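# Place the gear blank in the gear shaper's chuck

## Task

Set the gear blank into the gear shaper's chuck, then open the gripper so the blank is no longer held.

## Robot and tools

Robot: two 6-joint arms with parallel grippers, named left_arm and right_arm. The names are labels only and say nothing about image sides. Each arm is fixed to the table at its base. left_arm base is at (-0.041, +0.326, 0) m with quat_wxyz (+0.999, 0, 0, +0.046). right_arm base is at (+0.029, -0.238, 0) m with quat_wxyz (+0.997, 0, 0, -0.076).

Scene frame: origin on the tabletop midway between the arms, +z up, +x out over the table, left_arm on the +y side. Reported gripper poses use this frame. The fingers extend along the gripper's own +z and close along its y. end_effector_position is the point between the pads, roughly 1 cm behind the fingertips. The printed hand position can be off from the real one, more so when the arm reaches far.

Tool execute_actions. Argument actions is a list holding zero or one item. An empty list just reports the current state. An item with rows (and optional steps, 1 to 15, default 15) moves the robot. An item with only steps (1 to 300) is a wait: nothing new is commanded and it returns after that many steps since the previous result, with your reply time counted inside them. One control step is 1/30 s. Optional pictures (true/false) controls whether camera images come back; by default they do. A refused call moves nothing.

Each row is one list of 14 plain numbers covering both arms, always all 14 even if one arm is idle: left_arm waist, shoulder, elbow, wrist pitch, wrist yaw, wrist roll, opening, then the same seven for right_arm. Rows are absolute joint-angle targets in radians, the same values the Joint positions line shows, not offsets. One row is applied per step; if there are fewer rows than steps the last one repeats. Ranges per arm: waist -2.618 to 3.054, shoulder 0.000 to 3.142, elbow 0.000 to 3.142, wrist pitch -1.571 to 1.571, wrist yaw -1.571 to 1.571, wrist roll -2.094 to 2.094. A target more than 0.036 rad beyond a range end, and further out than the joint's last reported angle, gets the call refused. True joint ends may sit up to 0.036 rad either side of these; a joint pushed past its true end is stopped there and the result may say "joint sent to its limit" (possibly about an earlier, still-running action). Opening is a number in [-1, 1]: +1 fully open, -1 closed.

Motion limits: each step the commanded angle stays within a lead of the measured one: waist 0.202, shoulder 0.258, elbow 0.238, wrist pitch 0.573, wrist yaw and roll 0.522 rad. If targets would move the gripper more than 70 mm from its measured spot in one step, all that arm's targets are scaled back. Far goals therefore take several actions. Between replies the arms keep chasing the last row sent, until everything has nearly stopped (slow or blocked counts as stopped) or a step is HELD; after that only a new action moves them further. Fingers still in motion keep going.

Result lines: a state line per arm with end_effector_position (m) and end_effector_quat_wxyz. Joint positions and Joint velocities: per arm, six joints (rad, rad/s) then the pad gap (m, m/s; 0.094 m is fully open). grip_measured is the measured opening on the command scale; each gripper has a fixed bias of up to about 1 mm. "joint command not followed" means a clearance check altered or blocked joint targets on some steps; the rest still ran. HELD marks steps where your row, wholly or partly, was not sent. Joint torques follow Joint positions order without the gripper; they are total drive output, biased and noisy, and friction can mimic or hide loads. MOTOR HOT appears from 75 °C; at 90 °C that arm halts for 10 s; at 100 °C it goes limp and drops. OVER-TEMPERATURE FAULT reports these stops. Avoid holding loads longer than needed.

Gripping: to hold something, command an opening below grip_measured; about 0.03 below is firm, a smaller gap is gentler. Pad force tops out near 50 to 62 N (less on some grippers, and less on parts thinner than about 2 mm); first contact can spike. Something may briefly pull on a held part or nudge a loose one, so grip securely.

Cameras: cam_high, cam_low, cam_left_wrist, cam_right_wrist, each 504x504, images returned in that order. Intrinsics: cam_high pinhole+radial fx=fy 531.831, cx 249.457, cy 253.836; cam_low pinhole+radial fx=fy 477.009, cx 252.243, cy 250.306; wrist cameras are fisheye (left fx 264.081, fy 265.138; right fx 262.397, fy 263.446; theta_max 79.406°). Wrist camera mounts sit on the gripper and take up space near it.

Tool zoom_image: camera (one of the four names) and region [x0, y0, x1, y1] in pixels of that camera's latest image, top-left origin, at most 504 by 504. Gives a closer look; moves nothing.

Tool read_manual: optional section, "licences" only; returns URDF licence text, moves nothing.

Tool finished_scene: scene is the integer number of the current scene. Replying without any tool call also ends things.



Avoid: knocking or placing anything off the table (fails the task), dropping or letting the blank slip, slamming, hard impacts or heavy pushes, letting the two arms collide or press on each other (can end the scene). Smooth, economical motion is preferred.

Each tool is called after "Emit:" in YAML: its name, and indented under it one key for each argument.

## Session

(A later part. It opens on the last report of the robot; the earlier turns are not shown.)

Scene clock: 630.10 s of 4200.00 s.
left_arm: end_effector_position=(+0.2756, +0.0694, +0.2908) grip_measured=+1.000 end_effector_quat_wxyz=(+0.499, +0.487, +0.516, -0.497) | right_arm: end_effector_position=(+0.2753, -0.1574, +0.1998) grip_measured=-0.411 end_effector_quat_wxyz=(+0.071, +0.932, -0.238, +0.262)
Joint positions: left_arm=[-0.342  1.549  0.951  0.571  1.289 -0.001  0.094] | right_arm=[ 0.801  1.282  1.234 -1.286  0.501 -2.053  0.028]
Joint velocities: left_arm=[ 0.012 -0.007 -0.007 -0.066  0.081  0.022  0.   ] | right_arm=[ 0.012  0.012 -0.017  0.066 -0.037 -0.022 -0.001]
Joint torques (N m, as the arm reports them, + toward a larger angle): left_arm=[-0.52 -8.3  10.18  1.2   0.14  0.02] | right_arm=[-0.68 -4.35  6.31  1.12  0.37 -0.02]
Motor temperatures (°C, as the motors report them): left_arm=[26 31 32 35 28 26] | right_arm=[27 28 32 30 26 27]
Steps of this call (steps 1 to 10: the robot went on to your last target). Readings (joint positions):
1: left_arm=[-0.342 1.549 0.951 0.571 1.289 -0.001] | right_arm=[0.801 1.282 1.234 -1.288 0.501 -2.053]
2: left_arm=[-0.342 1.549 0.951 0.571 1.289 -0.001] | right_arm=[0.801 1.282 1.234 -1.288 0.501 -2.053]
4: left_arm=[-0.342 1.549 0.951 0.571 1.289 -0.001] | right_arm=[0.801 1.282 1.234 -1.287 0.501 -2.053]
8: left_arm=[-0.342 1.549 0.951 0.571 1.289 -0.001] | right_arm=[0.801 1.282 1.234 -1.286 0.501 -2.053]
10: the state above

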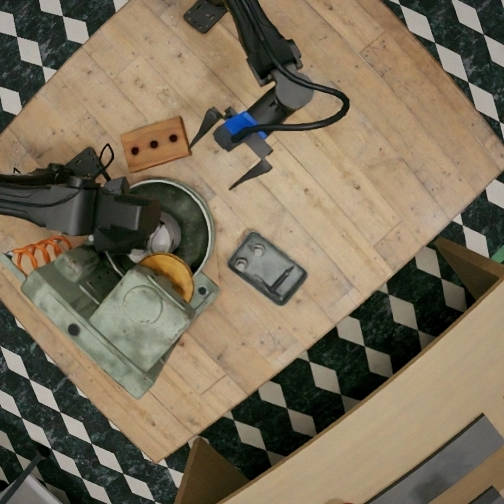

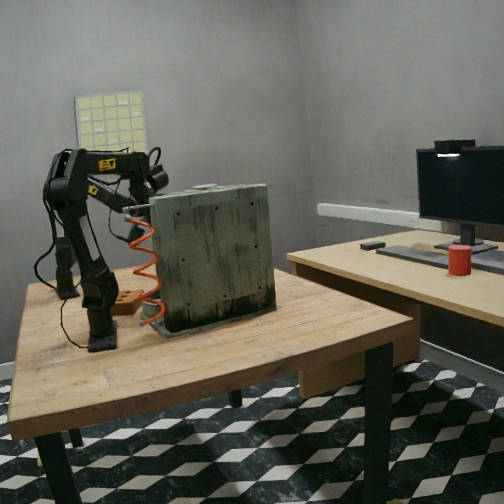

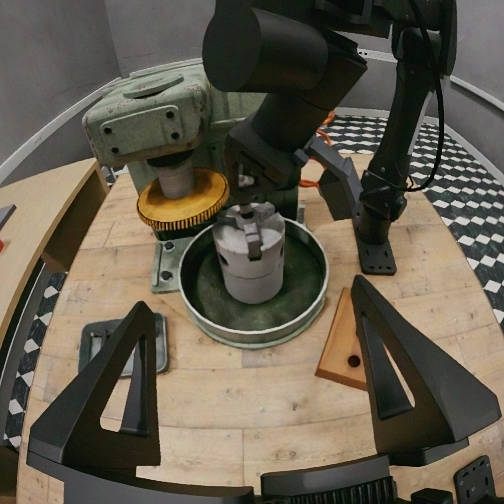

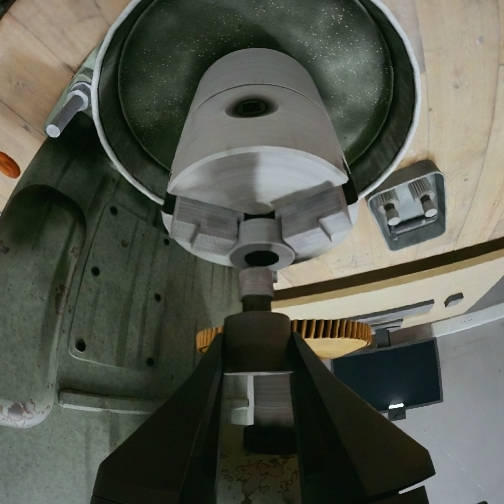

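Emit:
execute_actions:
  actions:
    - {"rows": [[-0.35,1.539,0.965,0.574,1.3,0,1, 0.808,1.265,1.225,-1.280,0.508,-2.056,-0.445],[-0.35,1.539,0.965,0.574,1.3,0,1, 0.813,1.255,1.217,-1.276,0.508,-2.056,-0.445],[-0.35,1.539,0.965,0.574,1.3,0,1, 0.818,1.249,1.211,-1.272,0.508,-2.056,-0.445],[-0.35,1.539,0.965,0.574,1.3,0,1, 0.822,1.246,1.205,-1.268,0.508,-2.056,-0.445],[-0.35,1.539,0.965,0.574,1.3,0,1, 0.825,1.244,1.200,-1.264,0.508,-2.056,-0.445],[-0.35,1.539,0.965,0.574,1.3,0,1, 0.828,1.242,1.195,-1.260,0.508,-2.056,-0.445],[-0.35,1.539,0.965,0.574,1.3,0,1, 0.830,1.242,1.190,-1.257,0.508,-2.056,-0.445]], "steps": 15}
  pictures: false

Emit:
execute_actions:
  actions:
    - {"steps": 10}

Scene clock: 657.90 s of 4200.00 s.
left_arm: end_effector_position=(+0.2756, +0.0694, +0.2908) grip_measured=+1.000 end_effector_quat_wxyz=(+0.499, +0.487, +0.516, -0.497) | right_arm: end_effector_position=(+0.2716, -0.1542, +0.1940) grip_measured=-0.411 end_effector_quat_wxyz=(+0.070, +0.935, -0.229, +0.262)
Joint positions: left_arm=[-0.342  1.549  0.951  0.571  1.289 -0.001  0.094] | right_arm=[ 0.821  1.27   1.203 -1.269  0.502 -2.053  0.028]
Joint velocities: left_arm=[ 0.002  0.007  0.002  0.007 -0.007 -0.022  0.   ] | right_arm=[-0.007 -0.017 -0.002 -0.007  0.022 -0.022  0.   ]
Joint torques (N m, as the arm reports them, + toward a larger angle): left_arm=[-0.62 -8.38 10.17  1.21  0.13  0.  ] | right_arm=[ 0.7  -7.4   4.84  1.11  0.36 -0.03]
Motor temperatures (°C, as the motors report them): left_arm=[26 31 32 35 28 26] | right_arm=[27 28 32 30 26 27]
Steps of this call (steps 1 to 15: the robot went on to your last target; steps 16 to 90: nothing new was sent; then 24.30 s passed at rest; steps 91 to 105: all 15 steps of this action). Readings (joint positions):
91: left_arm=[-0.342 1.549 0.951 0.571 1.289 -0.001] | right_arm=[0.801 1.282 1.234 -1.286 0.501 -2.053]
92: left_arm=[-0.342 1.549 0.951 0.571 1.289 -0.001] | right_arm=[0.801 1.282 1.234 -1.286 0.501 -2.053]
94: left_arm=[-0.342 1.549 0.951 0.571 1.289 -0.001] | right_arm=[0.804 1.281 1.232 -1.284 0.501 -2.053]
98: left_arm=[-0.342 1.549 0.951 0.571 1.289 -0.001] | right_arm=[0.819 1.270 1.209 -1.274 0.501 -2.053]
105: the state above

Scene clock: 658.23 s of 4200.00 s.
left_arm: end_effector_position=(+0.2756, +0.0694, +0.2908) grip_measured=+1.000 end_effector_quat_wxyz=(+0.499, +0.487, +0.516, -0.497) | right_arm: end_effector_position=(+0.2719, -0.1540, +0.1941) grip_measured=-0.411 end_effector_quat_wxyz=(+0.069, +0.935, -0.229, +0.263)
Joint positions: left_arm=[-0.342  1.549  0.951  0.571  1.289 -0.001  0.094] | right_arm=[ 0.821  1.27   1.203 -1.267  0.502 -2.053  0.028]
Joint velocities: left_arm=[-0.012  0.002  0.002  0.037 -0.051 -0.066  0.   ] | right_arm=[-0.002 -0.007 -0.002  0.022 -0.007 -0.051 -0.001]
Joint torques (N m, as the arm reports them, + toward a larger angle): left_arm=[-0.65 -8.41 10.14  1.23  0.12  0.02] | right_arm=[ 0.68 -7.45  4.85  1.13  0.37 -0.02]
Motor temperatures (°C, as the motors report them): left_arm=[26 31 32 35 28 26] | right_arm=[27 29 32 30 26 27]
Steps of this call (steps 1 to 10: the robot went on to your last target). Readings (joint positions):
1: left_arm=[-0.342 1.549 0.951 0.571 1.289 -0.001] | right_arm=[0.821 1.270 1.203 -1.268 0.502 -2.053]
2: left_arm=[-0.342 1.549 0.951 0.571 1.289 -0.001] | right_arm=[0.821 1.270 1.203 -1.268 0.502 -2.053]
4: left_arm=[-0.342 1.549 0.951 0.571 1.289 -0.001] | right_arm=[0.821 1.270 1.203 -1.268 0.502 -2.053]
8: left_arm=[-0.342 1.549 0.951 0.571 1.289 -0.001] | right_arm=[0.821 1.270 1.203 -1.267 0.502 -2.053]
10: the state above

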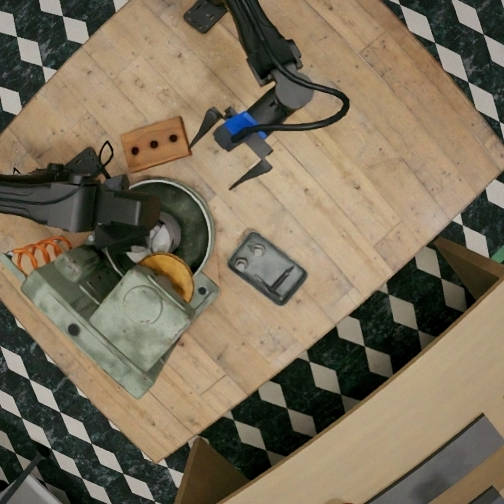

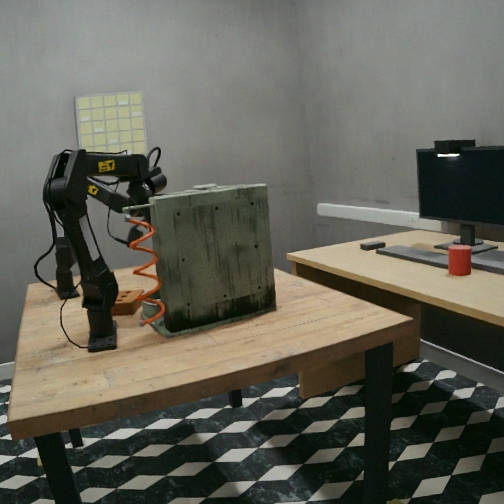

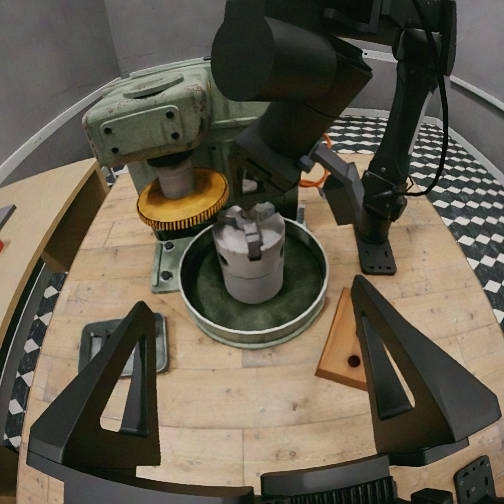

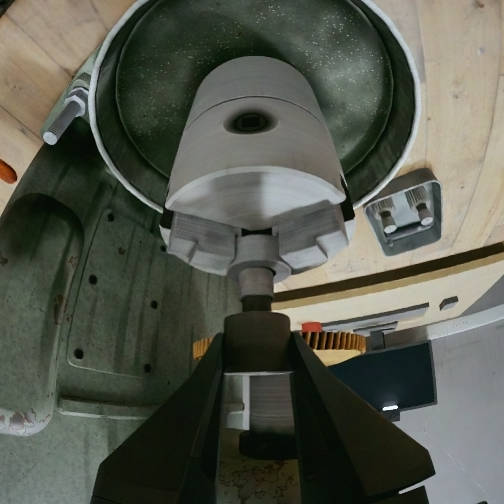

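Emit:
execute_actions:
  actions: []

Scene clock: 677.50 s of 4200.00 s.
left_arm: end_effector_position=(+0.2756, +0.0694, +0.2908) grip_measured=+1.000 end_effector_quat_wxyz=(+0.499, +0.487, +0.516, -0.497) | right_arm: end_effector_position=(+0.2720, -0.1540, +0.1941) grip_measured=-0.411 end_effector_quat_wxyz=(+0.069, +0.935, -0.229, +0.263)
Joint positions: left_arm=[-0.342  1.549  0.951  0.571  1.289 -0.001  0.094] | right_arm=[ 0.821  1.27   1.203 -1.267  0.502 -2.053  0.028]
Joint velocities: left_arm=[ 0.007 -0.012 -0.002  0.022  0.066 -0.095  0.   ] | right_arm=[ 0.002  0.007 -0.012 -0.007 -0.037 -0.066  0.   ]
Joint torques (N m, as the arm reports them, + toward a larger angle): left_arm=[-0.5  -8.35 10.14  1.2   0.15  0.01] | right_arm=[ 0.68 -7.46  4.86  1.12  0.37 -0.03]
Motor temperatures (°C, as the motors report them): left_arm=[26 31 32 35 28 26] | right_arm=[27 29 32 30 26 27]
Steps of this call (steps 1 to 15: the robot went on to your last target; steps 16 to 90: nothing new was sent; then 16.27 s passed at rest). Readings (joint positions):
1: left_arm=[-0.342 1.549 0.951 0.571 1.289 -0.001] | right_arm=[0.821 1.270 1.203 -1.267 0.502 -2.053]
2: left_arm=[-0.342 1.549 0.951 0.571 1.289 -0.001] | right_arm=[0.821 1.270 1.203 -1.267 0.502 -2.053]
4: left_arm=[-0.342 1.549 0.951 0.571 1.289 -0.001] | right_arm=[0.821 1.270 1.203 -1.267 0.502 -2.053]
8: left_arm=[-0.342 1.549 0.951 0.571 1.289 -0.001] | right_arm=[0.821 1.270 1.203 -1.267 0.502 -2.053]
90: the state above
All arms were judged still, so your last target was given up. Only a new action makes them travel on or press farther. Fingers that are still opening or closing keep moving.

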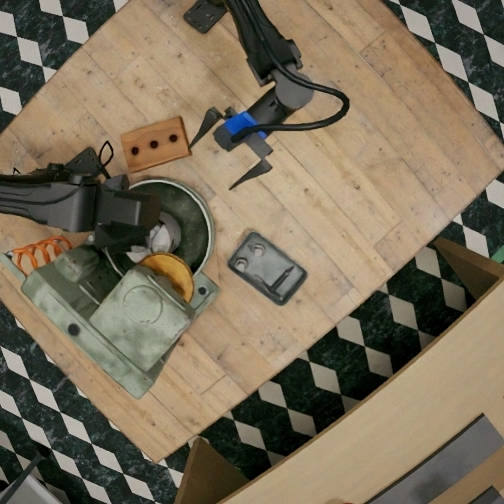

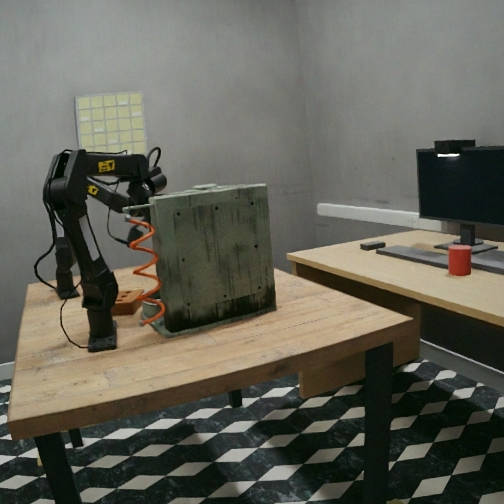

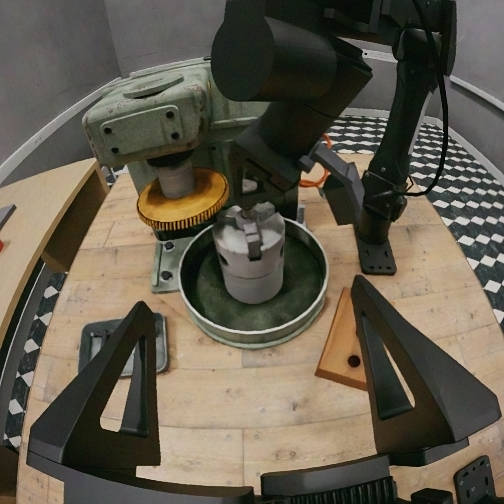

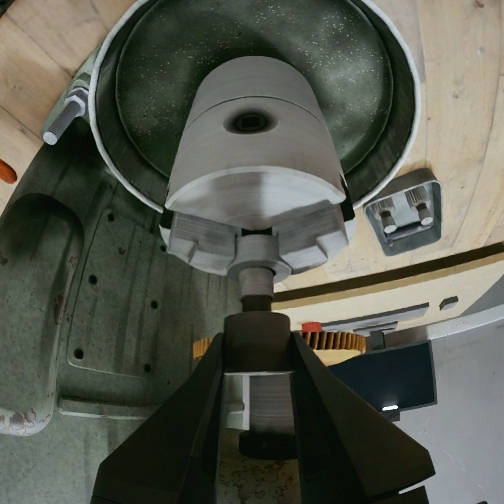

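Emit:
zoom_image:
  camera: "cam_right_wrist"
  region: [205, 210, 315, 330]

Emit:
zoom_image:
  camera: "cam_left_wrist"
  region: [200, 150, 300, 250]

Region (205, 210, 315, 330) of cam_right_wrist's 504x504 image, scaled by 4.200, with more detail than that image has; it fills the left 462 columns of this view, and the rest is white.

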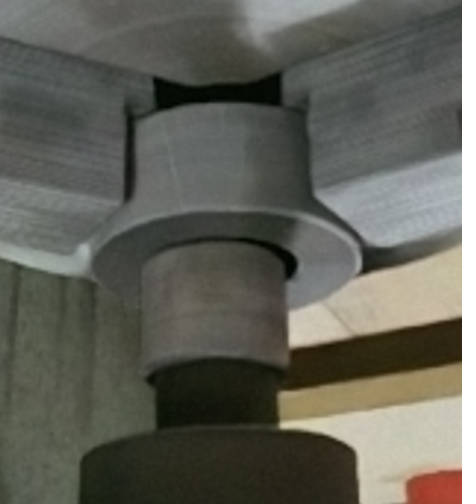

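Region (200, 150, 300, 250) of cam_left_wrist's 504x504 image, scaled by 5.040, with more detail than that image has.

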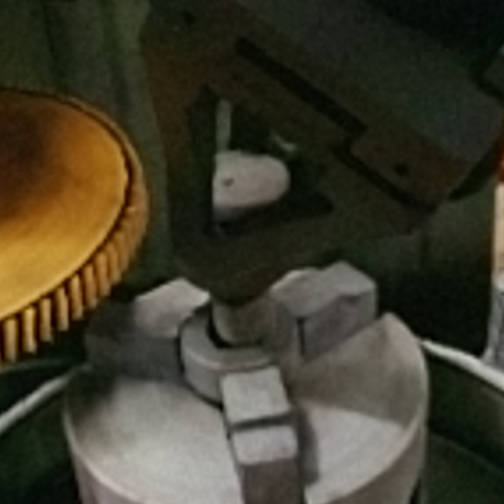

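Emit:
execute_actions:
  actions:
    - {"rows": [[-0.35,1.539,0.965,0.574,1.3,0,1,0.830,1.242,1.188,-1.255,0.508,-2.056,-0.445],[-0.35,1.539,0.965,0.574,1.3,0,1,0.8305,1.2415,1.186,-1.252,0.508,-2.056,-0.445],[-0.35,1.539,0.965,0.574,1.3,0,1,0.831,1.241,1.184,-1.250,0.508,-2.056,-0.445],[-0.35,1.539,0.965,0.574,1.3,0,1,0.831,1.2405,1.182,-1.247,0.508,-2.056,-0.445],[-0.35,1.539,0.965,0.574,1.3,0,1,0.8315,1.240,1.180,-1.245,0.508,-2.056,-0.445],[-0.35,1.539,0.965,0.574,1.3,0,1,0.832,1.2395,1.178,-1.243,0.508,-2.056,-0.445],[-0.35,1.539,0.965,0.574,1.3,0,1,0.8325,1.239,1.176,-1.241,0.508,-2.056,-0.445],[-0.35,1.539,0.965,0.574,1.3,0,1,0.833,1.239,1.175,-1.240,0.508,-2.056,-0.445]], "steps": 15}
  pictures: false

Emit:
execute_actions:
  actions:
    - {"steps": 8}

Emit:
zoom_image:
  camera: "cam_right_wrist"
  region: [205, 210, 315, 330]

Emit:
zoom_image:
  camera: "cam_left_wrist"
  region: [200, 150, 300, 250]

Scene clock: 724.47 s of 4200.00 s.
left_arm: end_effector_position=(+0.2756, +0.0694, +0.2908) grip_measured=+1.000 end_effector_quat_wxyz=(+0.499, +0.487, +0.516, -0.497) | right_arm: end_effector_position=(+0.2733, -0.1534, +0.1928) grip_measured=-0.411 end_effector_quat_wxyz=(+0.066, +0.933, -0.230, +0.267)
Joint positions: left_arm=[-0.342  1.549  0.951  0.571  1.289 -0.001  0.094] | right_arm=[ 0.821  1.265  1.191 -1.249  0.504 -2.053  0.028]
Joint velocities: left_arm=[ 0.002 -0.012  0.007  0.007  0.066 -0.022  0.   ] | right_arm=[ 0.002  0.002 -0.007 -0.007 -0.037 -0.037 -0.001]
Joint torques (N m, as the arm reports them, + toward a larger angle): left_arm=[-0.58 -8.5  10.17  1.21  0.13  0.01] | right_arm=[ 0.91 -7.25  4.66  1.13  0.34 -0.02]
Motor temperatures (°C, as the motors report them): left_arm=[26 32 32 35 28 26] | right_arm=[27 30 31 30 26 27]
Steps of this call (steps 1 to 90: nothing new was sent; then 43.47 s passed at rest; steps 91 to 105: all 15 steps of this action). Readings (joint positions):
91: left_arm=[-0.342 1.549 0.951 0.571 1.289 -0.001] | right_arm=[0.821 1.270 1.203 -1.267 0.502 -2.053]
92: left_arm=[-0.342 1.549 0.951 0.571 1.289 -0.001] | right_arm=[0.821 1.270 1.203 -1.266 0.502 -2.053]
94: left_arm=[-0.342 1.549 0.951 0.571 1.289 -0.001] | right_arm=[0.821 1.270 1.203 -1.264 0.502 -2.053]
98: left_arm=[-0.342 1.549 0.951 0.571 1.289 -0.001] | right_arm=[0.821 1.268 1.195 -1.253 0.503 -2.053]
105: the state above

Scene clock: 724.73 s of 4200.00 s.
left_arm: end_effector_position=(+0.2756, +0.0694, +0.2908) grip_measured=+1.000 end_effector_quat_wxyz=(+0.499, +0.487, +0.516, -0.497) | right_arm: end_effector_position=(+0.2733, -0.1534, +0.1928) grip_measured=-0.411 end_effector_quat_wxyz=(+0.066, +0.933, -0.230, +0.267)
Joint positions: left_arm=[-0.342  1.549  0.951  0.571  1.289 -0.001  0.094] | right_arm=[ 0.821  1.265  1.191 -1.249  0.504 -2.053  0.028]
Joint velocities: left_arm=[-0.022  0.012 -0.002 -0.095  0.051 -0.051  0.   ] | right_arm=[ 0.017 -0.002 -0.002 -0.037 -0.007  0.007 -0.001]
Joint torques (N m, as the arm reports them, + toward a larger angle): left_arm=[-0.5  -8.44 10.21  1.19  0.13  0.02] | right_arm=[ 0.92 -7.24  4.67  1.14  0.34 -0.02]
Motor temperatures (°C, as the motors report them): left_arm=[26 32 32 35 28 26] | right_arm=[27 30 31 30 26 27]
Steps of this call (steps 1 to 8: the robot went on to your last target). Readings (joint positions):
1: left_arm=[-0.342 1.549 0.951 0.571 1.289 -0.001] | right_arm=[0.821 1.265 1.191 -1.249 0.504 -2.053]
2: left_arm=[-0.342 1.549 0.951 0.571 1.289 -0.001] | right_arm=[0.821 1.265 1.191 -1.249 0.504 -2.053]
4: left_arm=[-0.342 1.549 0.951 0.571 1.289 -0.001] | right_arm=[0.821 1.265 1.191 -1.249 0.504 -2.053]
8: the state above

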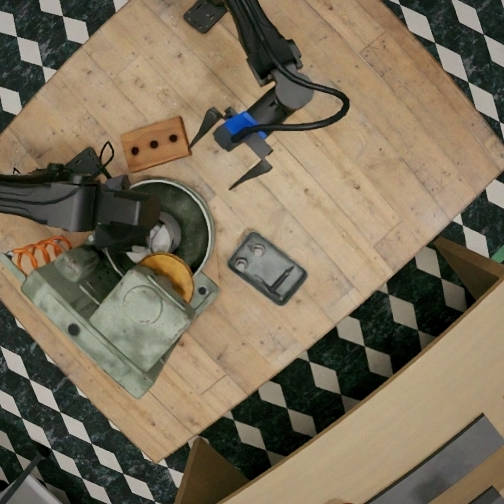

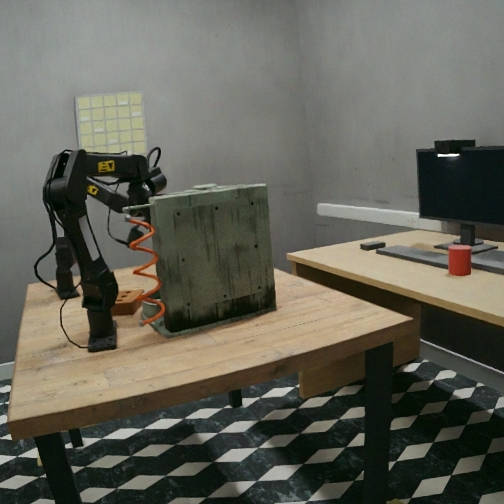

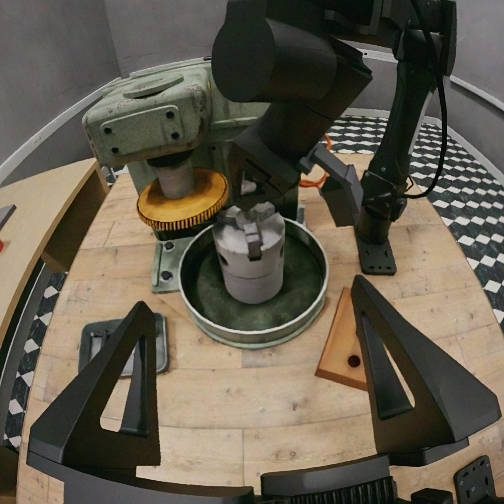

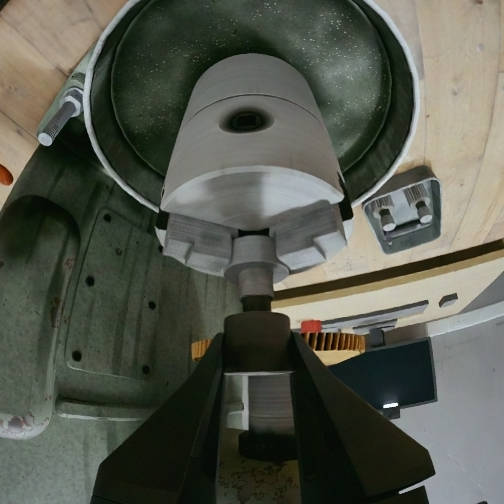

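Region (205, 210, 315, 330) of cam_right_wrist's 504x504 image, scaled by 4.200, with more detail than that image has; it fills the left 462 columns of this view, and the rest is white.

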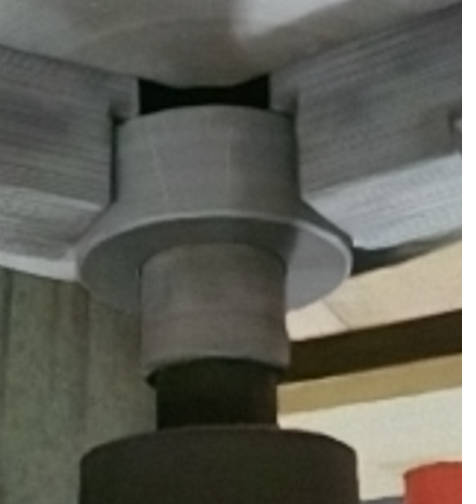

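Region (200, 150, 300, 250) of cam_left_wrist's 504x504 image, scaled by 5.040, with more detail than that image has.

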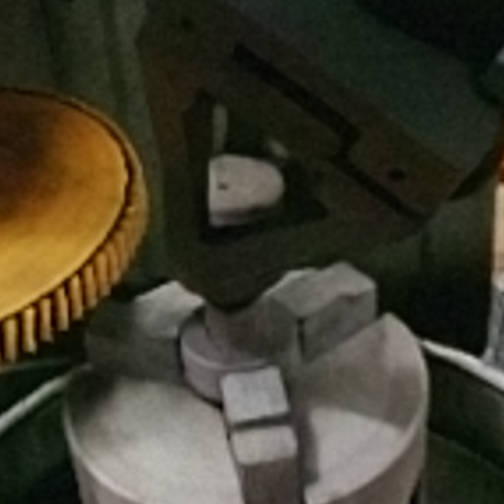

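Emit:
execute_actions:
  actions:
    - {"rows": [[-0.35,1.539,0.965,0.574,1.3,0,1,0.831,1.239,1.173,-1.240,0.508,-2.056,-0.445],[-0.35,1.539,0.965,0.574,1.3,0,1,0.831,1.2385,1.1705,-1.239,0.508,-2.056,-0.445],[-0.35,1.539,0.965,0.574,1.3,0,1,0.831,1.238,1.168,-1.237,0.508,-2.056,-0.445],[-0.35,1.539,0.965,0.574,1.3,0,1,0.831,1.238,1.1655,-1.235,0.508,-2.056,-0.445],[-0.35,1.539,0.965,0.574,1.3,0,1,0.831,1.2375,1.163,-1.233,0.508,-2.056,-0.445],[-0.35,1.539,0.965,0.574,1.3,0,1,0.831,1.237,1.1605,-1.2305,0.508,-2.056,-0.445],[-0.35,1.539,0.965,0.574,1.3,0,1,0.831,1.237,1.158,-1.228,0.508,-2.056,-0.445],[-0.35,1.539,0.965,0.574,1.3,0,1,0.831,1.2365,1.1555,-1.2255,0.508,-2.056,-0.445],[-0.35,1.539,0.965,0.574,1.3,0,1,0.831,1.236,1.153,-1.223,0.508,-2.056,-0.445],[-0.35,1.539,0.965,0.574,1.3,0,1,0.831,1.236,1.1505,-1.2205,0.508,-2.056,-0.445],[-0.35,1.539,0.965,0.574,1.3,0,1,0.831,1.2355,1.148,-1.218,0.508,-2.056,-0.445],[-0.35,1.539,0.965,0.574,1.3,0,1,0.831,1.235,1.146,-1.2155,0.508,-2.056,-0.445],[-0.35,1.539,0.965,0.574,1.3,0,1,0.831,1.235,1.144,-1.213,0.508,-2.056,-0.445]], "steps": 15}
  pictures: false

Emit:
execute_actions:
  actions:
    - {"steps": 8}

Emit:
zoom_image:
  camera: "cam_right_wrist"
  region: [205, 210, 315, 330]

Emit:
zoom_image:
  camera: "cam_left_wrist"
  region: [200, 150, 300, 250]

Scene clock: 744.83 s of 4200.00 s.
left_arm: end_effector_position=(+0.2756, +0.0694, +0.2908) grip_measured=+1.000 end_effector_quat_wxyz=(+0.499, +0.487, +0.516, -0.497) | right_arm: end_effector_position=(+0.2733, -0.1537, +0.1894) grip_measured=-0.411 end_effector_quat_wxyz=(+0.063, +0.933, -0.231, +0.270)
Joint positions: left_arm=[-0.342  1.549  0.951  0.571  1.289 -0.001  0.094] | right_arm=[ 0.821  1.255  1.168 -1.228  0.506 -2.053  0.028]
Joint velocities: left_arm=[-0.007 -0.002 -0.007 -0.066 -0.095  0.007  0.   ] | right_arm=[-0.012 -0.007 -0.017 -0.007  0.022  0.066 -0.   ]
Joint torques (N m, as the arm reports them, + toward a larger angle): left_arm=[-0.61 -8.41 10.17  1.21  0.14 -0.01] | right_arm=[ 0.75 -6.46  4.37  1.16  0.33 -0.03]
Motor temperatures (°C, as the motors report them): left_arm=[26 32 32 35 28 26] | right_arm=[27 30 31 30 26 27]
Steps of this call (steps 1 to 15: the robot went on to your last target; steps 16 to 90: nothing new was sent; then 16.60 s passed at rest; steps 91 to 105: all 15 steps of this action). Readings (joint positions):
91: left_arm=[-0.342 1.549 0.951 0.571 1.289 -0.001] | right_arm=[0.821 1.265 1.191 -1.249 0.504 -2.053]
92: left_arm=[-0.342 1.549 0.951 0.571 1.289 -0.001] | right_arm=[0.821 1.265 1.191 -1.249 0.504 -2.053]
94: left_arm=[-0.342 1.549 0.951 0.571 1.289 -0.001] | right_arm=[0.821 1.265 1.191 -1.249 0.504 -2.053]
98: left_arm=[-0.342 1.549 0.951 0.571 1.289 -0.001] | right_arm=[0.821 1.262 1.180 -1.239 0.506 -2.053]
105: the state above

Scene clock: 745.10 s of 4200.00 s.
left_arm: end_effector_position=(+0.2756, +0.0694, +0.2908) grip_measured=+1.000 end_effector_quat_wxyz=(+0.499, +0.487, +0.516, -0.497) | right_arm: end_effector_position=(+0.2733, -0.1537, +0.1893) grip_measured=-0.411 end_effector_quat_wxyz=(+0.063, +0.933, -0.231, +0.270)
Joint positions: left_arm=[-0.342  1.549  0.951  0.571  1.289 -0.001  0.094] | right_arm=[ 0.821  1.254  1.168 -1.227  0.506 -2.053  0.028]
Joint velocities: left_arm=[ 0.012 -0.012  0.002 -0.051 -0.066 -0.007  0.   ] | right_arm=[-0.007  0.012 -0.007 -0.022  0.022 -0.095 -0.001]
Joint torques (N m, as the arm reports them, + toward a larger angle): left_arm=[-0.51 -8.41 10.13  1.21  0.13  0.01] | right_arm=[ 0.76 -6.52  4.22  1.19  0.33 -0.03]
Motor temperatures (°C, as the motors report them): left_arm=[26 32 32 35 28 26] | right_arm=[27 30 31 30 26 27]
Steps of this call (steps 1 to 8: the robot went on to your last target). Readings (joint positions):
1: left_arm=[-0.342 1.549 0.951 0.571 1.289 -0.001] | right_arm=[0.821 1.254 1.168 -1.228 0.506 -2.053]
2: left_arm=[-0.342 1.549 0.951 0.571 1.289 -0.001] | right_arm=[0.821 1.254 1.168 -1.227 0.506 -2.053]
4: left_arm=[-0.342 1.549 0.951 0.571 1.289 -0.001] | right_arm=[0.821 1.254 1.168 -1.227 0.506 -2.053]
8: the state above

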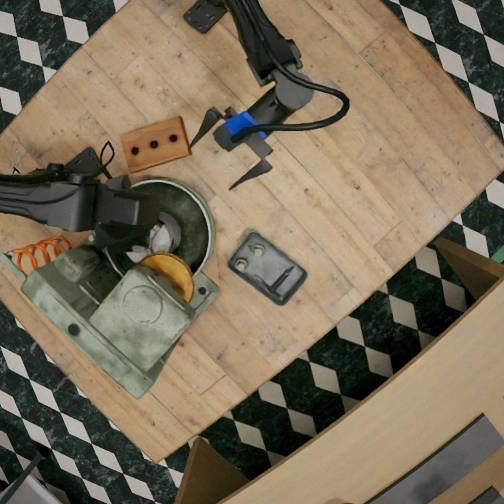

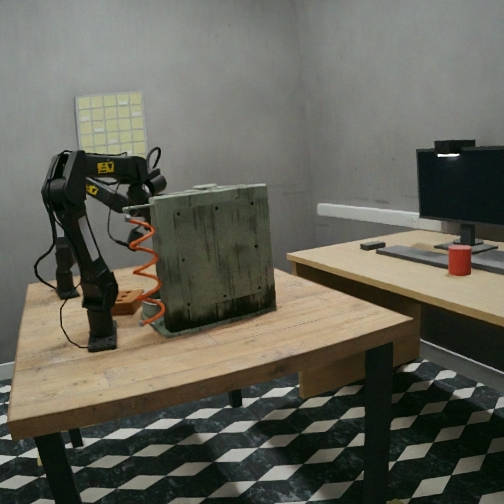

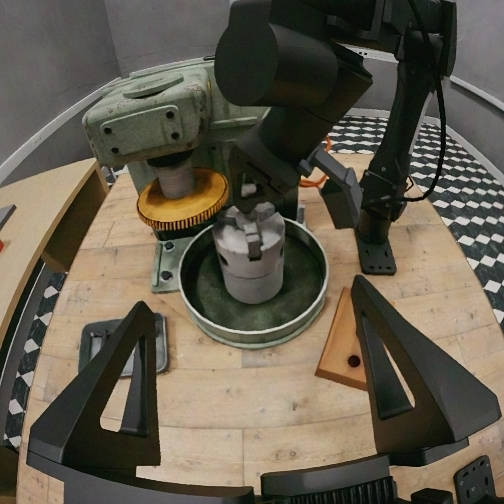

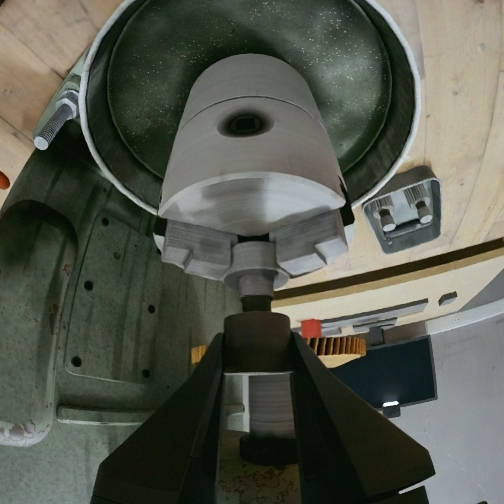

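Region (205, 210, 315, 330) of cam_right_wrist's 504x504 image, scaled by 4.200, with more detail than that image has; it fills the left 462 columns of this view, and the rest is white.

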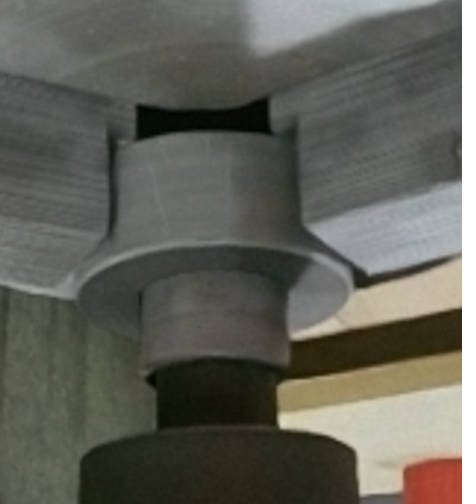

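Region (200, 150, 300, 250) of cam_left_wrist's 504x504 image, scaled by 5.040, with more detail than that image has.

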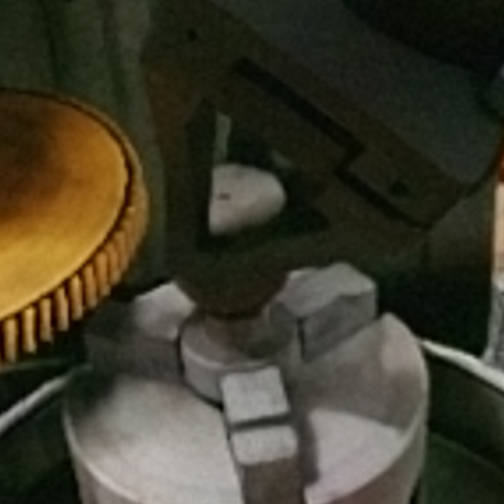

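Emit:
execute_actions:
  actions:
    - {"rows": [[-0.35,1.539,0.965,0.574,1.3,0,1,0.829,1.242,1.148,-1.221,0.508,-2.056,-0.445],[-0.35,1.539,0.965,0.574,1.3,0,1,0.828,1.248,1.147,-1.222,0.508,-2.056,-0.445],[-0.35,1.539,0.965,0.574,1.3,0,1,0.827,1.254,1.146,-1.222,0.508,-2.056,-0.445],[-0.35,1.539,0.965,0.574,1.3,0,1,0.826,1.258,1.144,-1.220,0.508,-2.056,-0.445],[-0.35,1.539,0.965,0.574,1.3,0,1,0.826,1.260,1.142,-1.218,0.508,-2.056,-0.445],[-0.35,1.539,0.965,0.574,1.3,0,1,0.826,1.260,1.1395,-1.2155,0.508,-2.056,-0.445],[-0.35,1.539,0.965,0.574,1.3,0,1,0.826,1.260,1.137,-1.213,0.508,-2.056,-0.445],[-0.35,1.539,0.965,0.574,1.3,0,1,0.826,1.260,1.1345,-1.2105,0.508,-2.056,-0.445],[-0.35,1.539,0.965,0.574,1.3,0,1,0.826,1.260,1.132,-1.208,0.508,-2.056,-0.445],[-0.35,1.539,0.965,0.574,1.3,0,1,0.826,1.260,1.1295,-1.2055,0.508,-2.056,-0.445],[-0.35,1.539,0.965,0.574,1.3,0,1,0.826,1.260,1.127,-1.203,0.508,-2.056,-0.445],[-0.35,1.539,0.965,0.574,1.3,0,1,0.826,1.260,1.1245,-1.2005,0.508,-2.056,-0.445],[-0.35,1.539,0.965,0.574,1.3,0,1,0.826,1.260,1.122,-1.198,0.508,-2.056,-0.445],[-0.35,1.539,0.965,0.574,1.3,0,1,0.826,1.260,1.120,-1.196,0.508,-2.056,-0.445],[-0.35,1.539,0.965,0.574,1.3,0,1,0.826,1.260,1.118,-1.194,0.508,-2.056,-0.445]], "steps": 15}
  pictures: false

Emit:
execute_actions:
  actions:
    - {"steps": 8}

Emit:
zoom_image:
  camera: "cam_right_wrist"
  region: [205, 210, 315, 330]

Scene clock: 766.43 s of 4200.00 s.
left_arm: end_effector_position=(+0.2756, +0.0694, +0.2908) grip_measured=+1.000 end_effector_quat_wxyz=(+0.499, +0.487, +0.516, -0.497) | right_arm: end_effector_position=(+0.2735, -0.1539, +0.1881) grip_measured=-0.411 end_effector_quat_wxyz=(+0.063, +0.932, -0.231, +0.271)
Joint positions: left_arm=[-0.342  1.549  0.951  0.571  1.289 -0.001  0.094] | right_arm=[ 0.821  1.254  1.162 -1.222  0.507 -2.053  0.028]
Joint velocities: left_arm=[ 0.007 -0.012 -0.007 -0.022 -0.022 -0.022  0.   ] | right_arm=[-0.012 -0.002  0.002 -0.066 -0.066 -0.051  0.   ]
Joint torques (N m, as the arm reports them, + toward a larger angle): left_arm=[-0.66 -8.42 10.11  1.2   0.15  0.  ] | right_arm=[ 0.39 -3.91  2.95  1.32  0.32 -0.02]
Motor temperatures (°C, as the motors report them): left_arm=[26 32 32 35 28 26] | right_arm=[27 29 31 31 26 27]
Steps of this call (steps 1 to 15: the robot went on to your last target; steps 16 to 90: nothing new was sent; then 17.83 s passed at rest; steps 91 to 105: all 15 steps of this action). Readings (joint positions):
91: left_arm=[-0.342 1.549 0.951 0.571 1.289 -0.001] | right_arm=[0.821 1.254 1.168 -1.227 0.506 -2.053]
92: left_arm=[-0.342 1.549 0.951 0.571 1.289 -0.001] | right_arm=[0.821 1.254 1.168 -1.227 0.506 -2.053]
94: left_arm=[-0.342 1.549 0.951 0.571 1.289 -0.001] | right_arm=[0.821 1.254 1.168 -1.227 0.506 -2.053]
98: left_arm=[-0.342 1.549 0.951 0.571 1.289 -0.001] | right_arm=[0.821 1.254 1.168 -1.227 0.506 -2.053]
105: the state above

Scene clock: 766.70 s of 4200.00 s.
left_arm: end_effector_position=(+0.2756, +0.0694, +0.2908) grip_measured=+1.000 end_effector_quat_wxyz=(+0.499, +0.487, +0.516, -0.497) | right_arm: end_effector_position=(+0.2735, -0.1539, +0.1881) grip_measured=-0.411 end_effector_quat_wxyz=(+0.063, +0.932, -0.231, +0.271)
Joint positions: left_arm=[-0.342  1.549  0.951  0.571  1.289 -0.001  0.094] | right_arm=[ 0.821  1.254  1.162 -1.222  0.507 -2.053  0.028]
Joint velocities: left_arm=[-0.017 -0.002 -0.027  0.007 -0.037 -0.051  0.   ] | right_arm=[-0.002  0.002 -0.017 -0.081 -0.007  0.095  0.001]
Joint torques (N m, as the arm reports them, + toward a larger angle): left_arm=[-0.54 -8.39 10.17  1.21  0.15  0.01] | right_arm=[ 0.37 -3.96  2.95  1.32  0.31 -0.03]
Motor temperatures (°C, as the motors report them): left_arm=[26 32 32 35 28 26] | right_arm=[27 29 31 31 26 27]
Steps of this call (steps 1 to 8: the robot went on to your last target). Readings (joint positions):
1: left_arm=[-0.342 1.549 0.951 0.571 1.289 -0.001] | right_arm=[0.821 1.254 1.162 -1.222 0.507 -2.053]
2: left_arm=[-0.342 1.549 0.951 0.571 1.289 -0.001] | right_arm=[0.821 1.254 1.162 -1.222 0.507 -2.053]
4: left_arm=[-0.342 1.549 0.951 0.571 1.289 -0.001] | right_arm=[0.821 1.254 1.162 -1.222 0.507 -2.053]
8: the state above

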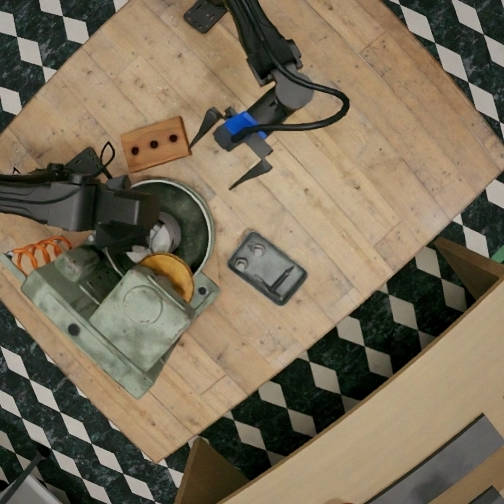

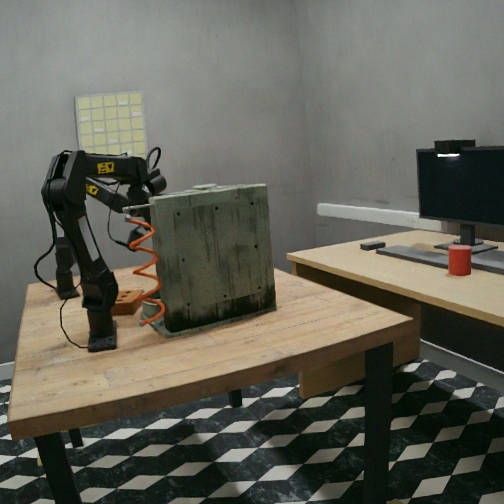

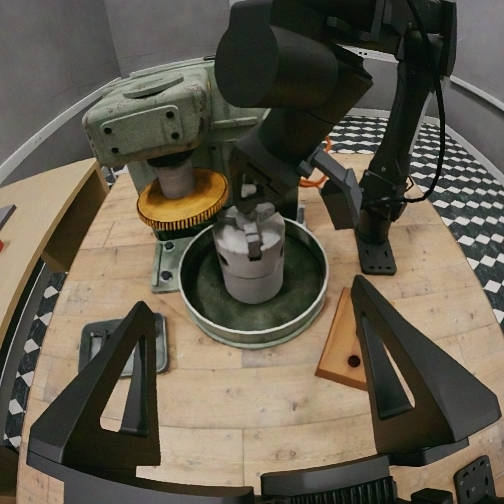

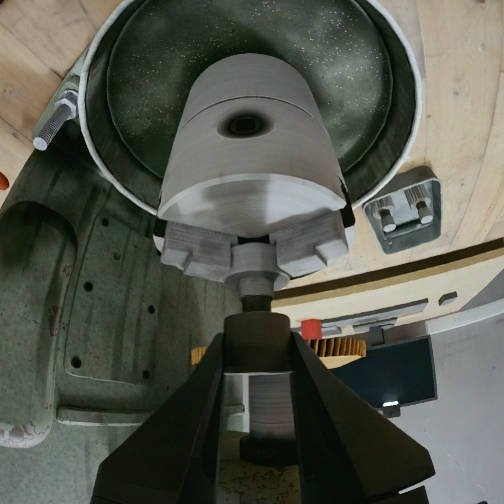

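Region (205, 210, 315, 330) of cam_right_wrist's 504x504 image, scaled by 4.200, with more detail than that image has; it fills the left 462 columns of this view, and the rest is white.

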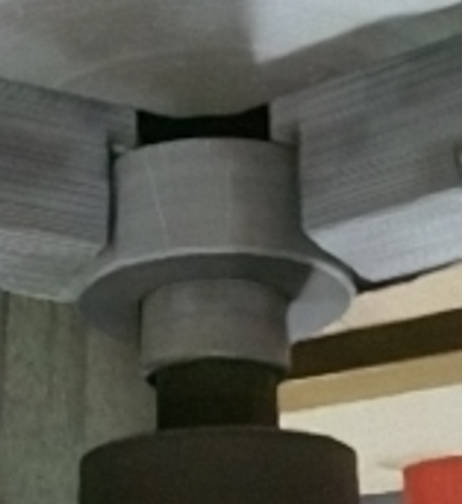

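Emit:
execute_actions:
  actions:
    - {"rows": [[-0.35,1.539,0.965,0.574,1.3,0,1,0.824,1.257,1.130,-1.203,0.508,-2.056,-0.445],[-0.35,1.539,0.965,0.574,1.3,0,1,0.824,1.254,1.142,-1.212,0.508,-2.056,-0.445],[-0.35,1.539,0.965,0.574,1.3,0,1,0.824,1.250,1.155,-1.222,0.508,-2.056,-0.445]], "steps": 10}

Emit:
zoom_image:
  camera: "cam_right_wrist"
  region: [130, 40, 380, 290]

Emit:
zoom_image:
  camera: "cam_left_wrist"
  region: [190, 150, 310, 310]

Scene clock: 781.83 s of 4200.00 s.
left_arm: end_effector_position=(+0.2756, +0.0694, +0.2908) grip_measured=+1.000 end_effector_quat_wxyz=(+0.499, +0.487, +0.516, -0.497) | right_arm: end_effector_position=(+0.2735, -0.1539, +0.1881) grip_measured=-0.411 end_effector_quat_wxyz=(+0.063, +0.932, -0.231, +0.271)
Joint positions: left_arm=[-0.342  1.549  0.951  0.571  1.289 -0.001  0.094] | right_arm=[ 0.821  1.254  1.162 -1.222  0.507 -2.053  0.028]
Joint velocities: left_arm=[ 0.002 -0.007 -0.012 -0.007 -0.11  -0.022  0.   ] | right_arm=[ 0.007 -0.017 -0.002 -0.037 -0.022  0.007  0.   ]
Joint torques (N m, as the arm reports them, + toward a larger angle): left_arm=[-0.52 -8.35 10.18  1.19  0.13  0.01] | right_arm=[ 0.21 -4.98  5.26  1.07  0.31 -0.03]
Motor temperatures (°C, as the motors report them): left_arm=[26 32 32 35 28 26] | right_arm=[27 29 31 31 26 27]
Steps of this call (steps 1 to 15: the robot went on to your last target; steps 16 to 90: nothing new was sent; then 11.80 s passed at rest; steps 91 to 100: all 10 steps of this action). Readings (joint positions):
91: left_arm=[-0.342 1.549 0.951 0.571 1.289 -0.001] | right_arm=[0.821 1.254 1.162 -1.222 0.507 -2.053]
92: left_arm=[-0.342 1.549 0.951 0.571 1.289 -0.001] | right_arm=[0.821 1.254 1.162 -1.222 0.507 -2.053]
94: left_arm=[-0.342 1.549 0.951 0.571 1.289 -0.001] | right_arm=[0.821 1.254 1.162 -1.222 0.507 -2.053]
98: left_arm=[-0.342 1.549 0.951 0.571 1.289 -0.001] | right_arm=[0.821 1.254 1.162 -1.222 0.507 -2.053]
100: the state above

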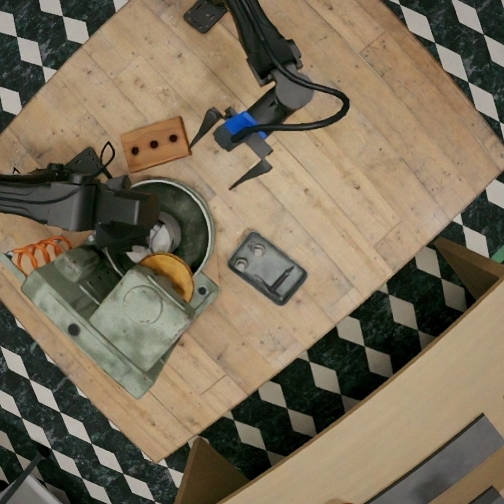

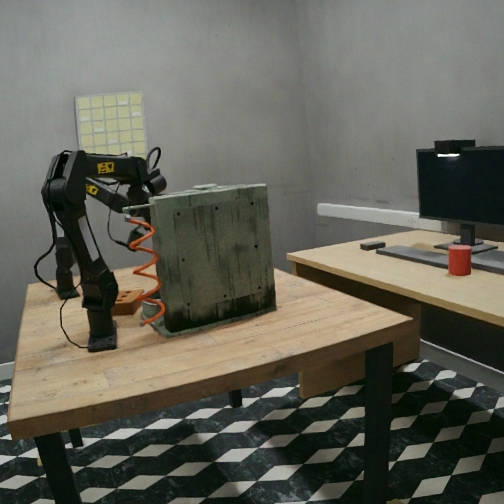

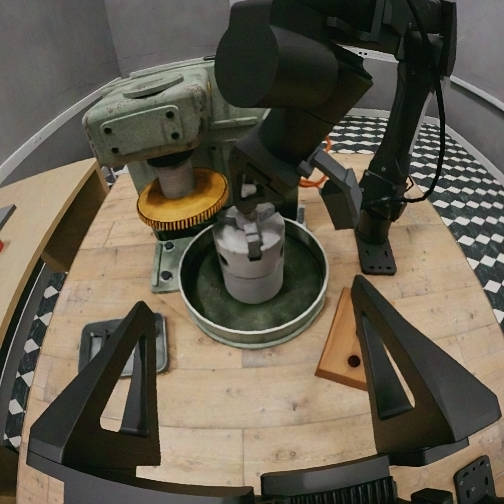

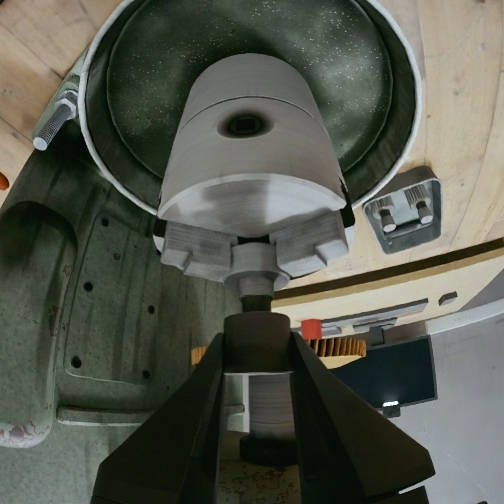

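Region (130, 40, 380, 290) of cam_right_wrist's 504x504 image, scaled by 2.016, with more detail than that image has.

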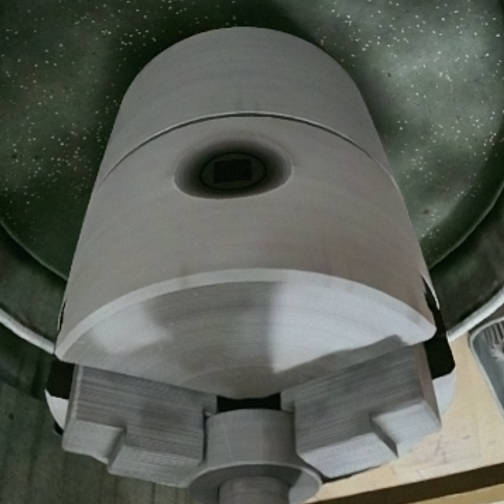

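Region (190, 150, 310, 310) of cam_left_wrist's 504x504 image, scaled by 3.150, with more detail than that image has; it fills the left 378 columns of this view, and the rest is white.

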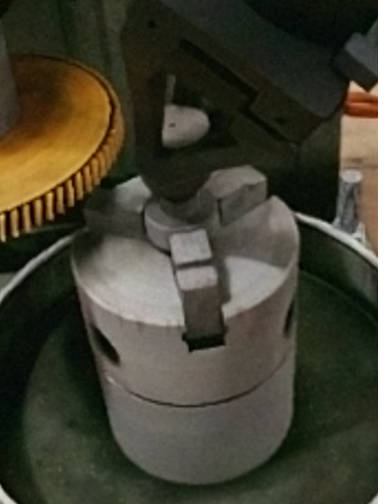

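Emit:
execute_actions:
  actions:
    - {"rows": [[-0.35,1.539,0.965,0.574,1.3,0,1,0.824,1.254,1.155,-1.223,0.508,-2.056,-0.445],[-0.35,1.539,0.965,0.574,1.3,0,1,0.824,1.258,1.155,-1.224,0.508,-2.056,-0.445],[-0.35,1.539,0.965,0.574,1.3,0,1,0.824,1.262,1.155,-1.225,0.508,-2.056,-0.445],[-0.35,1.539,0.965,0.574,1.3,0,1,0.824,1.266,1.155,-1.226,0.508,-2.056,-0.445],[-0.35,1.539,0.965,0.574,1.3,0,1,0.824,1.269,1.155,-1.227,0.508,-2.056,-0.445],[-0.35,1.539,0.965,0.574,1.3,0,1,0.824,1.272,1.155,-1.228,0.508,-2.056,-0.445],[-0.35,1.539,0.965,0.574,1.3,0,1,0.824,1.275,1.155,-1.228,0.508,-2.056,-0.445],[-0.35,1.539,0.965,0.574,1.3,0,1,0.824,1.278,1.155,-1.228,0.508,-2.056,-0.445],[-0.35,1.539,0.965,0.574,1.3,0,1,0.824,1.281,1.155,-1.228,0.508,-2.056,-0.445],[-0.35,1.539,0.965,0.574,1.3,0,1,0.824,1.284,1.155,-1.228,0.508,-2.056,-0.445]], "steps": 15}
  pictures: false

Scene clock: 827.90 s of 4200.00 s.
left_arm: end_effector_position=(+0.2756, +0.0694, +0.2908) grip_measured=+1.000 end_effector_quat_wxyz=(+0.499, +0.487, +0.516, -0.497) | right_arm: end_effector_position=(+0.2735, -0.1539, +0.1881) grip_measured=-0.411 end_effector_quat_wxyz=(+0.063, +0.932, -0.231, +0.271)
Joint positions: left_arm=[-0.342  1.549  0.951  0.571  1.289 -0.001  0.094] | right_arm=[ 0.821  1.254  1.162 -1.222  0.507 -2.053  0.028]
Joint velocities: left_arm=[ 0.012  0.002 -0.017 -0.022 -0.051  0.007  0.   ] | right_arm=[ 0.012 -0.007 -0.007 -0.051 -0.007  0.037 -0.   ]
Joint torques (N m, as the arm reports them, + toward a larger angle): left_arm=[-0.56 -8.34 10.1   1.2   0.15  0.02] | right_arm=[ 0.21 -1.52  5.27  1.02  0.31 -0.03]
Motor temperatures (°C, as the motors report them): left_arm=[26 32 32 35 28 26] | right_arm=[27 29 31 30 26 27]
Steps of this call (steps 1 to 15: the robot went on to your last target; steps 16 to 90: nothing new was sent; then 42.57 s passed at rest; steps 91 to 105: all 15 steps of this action). Readings (joint positions):
91: left_arm=[-0.342 1.549 0.951 0.571 1.289 -0.001] | right_arm=[0.821 1.254 1.162 -1.222 0.507 -2.053]
92: left_arm=[-0.342 1.549 0.951 0.571 1.289 -0.001] | right_arm=[0.821 1.254 1.162 -1.222 0.507 -2.053]
94: left_arm=[-0.342 1.549 0.951 0.571 1.289 -0.001] | right_arm=[0.821 1.254 1.162 -1.222 0.507 -2.053]
98: left_arm=[-0.342 1.549 0.951 0.571 1.289 -0.001] | right_arm=[0.821 1.254 1.162 -1.222 0.507 -2.053]
105: the state above


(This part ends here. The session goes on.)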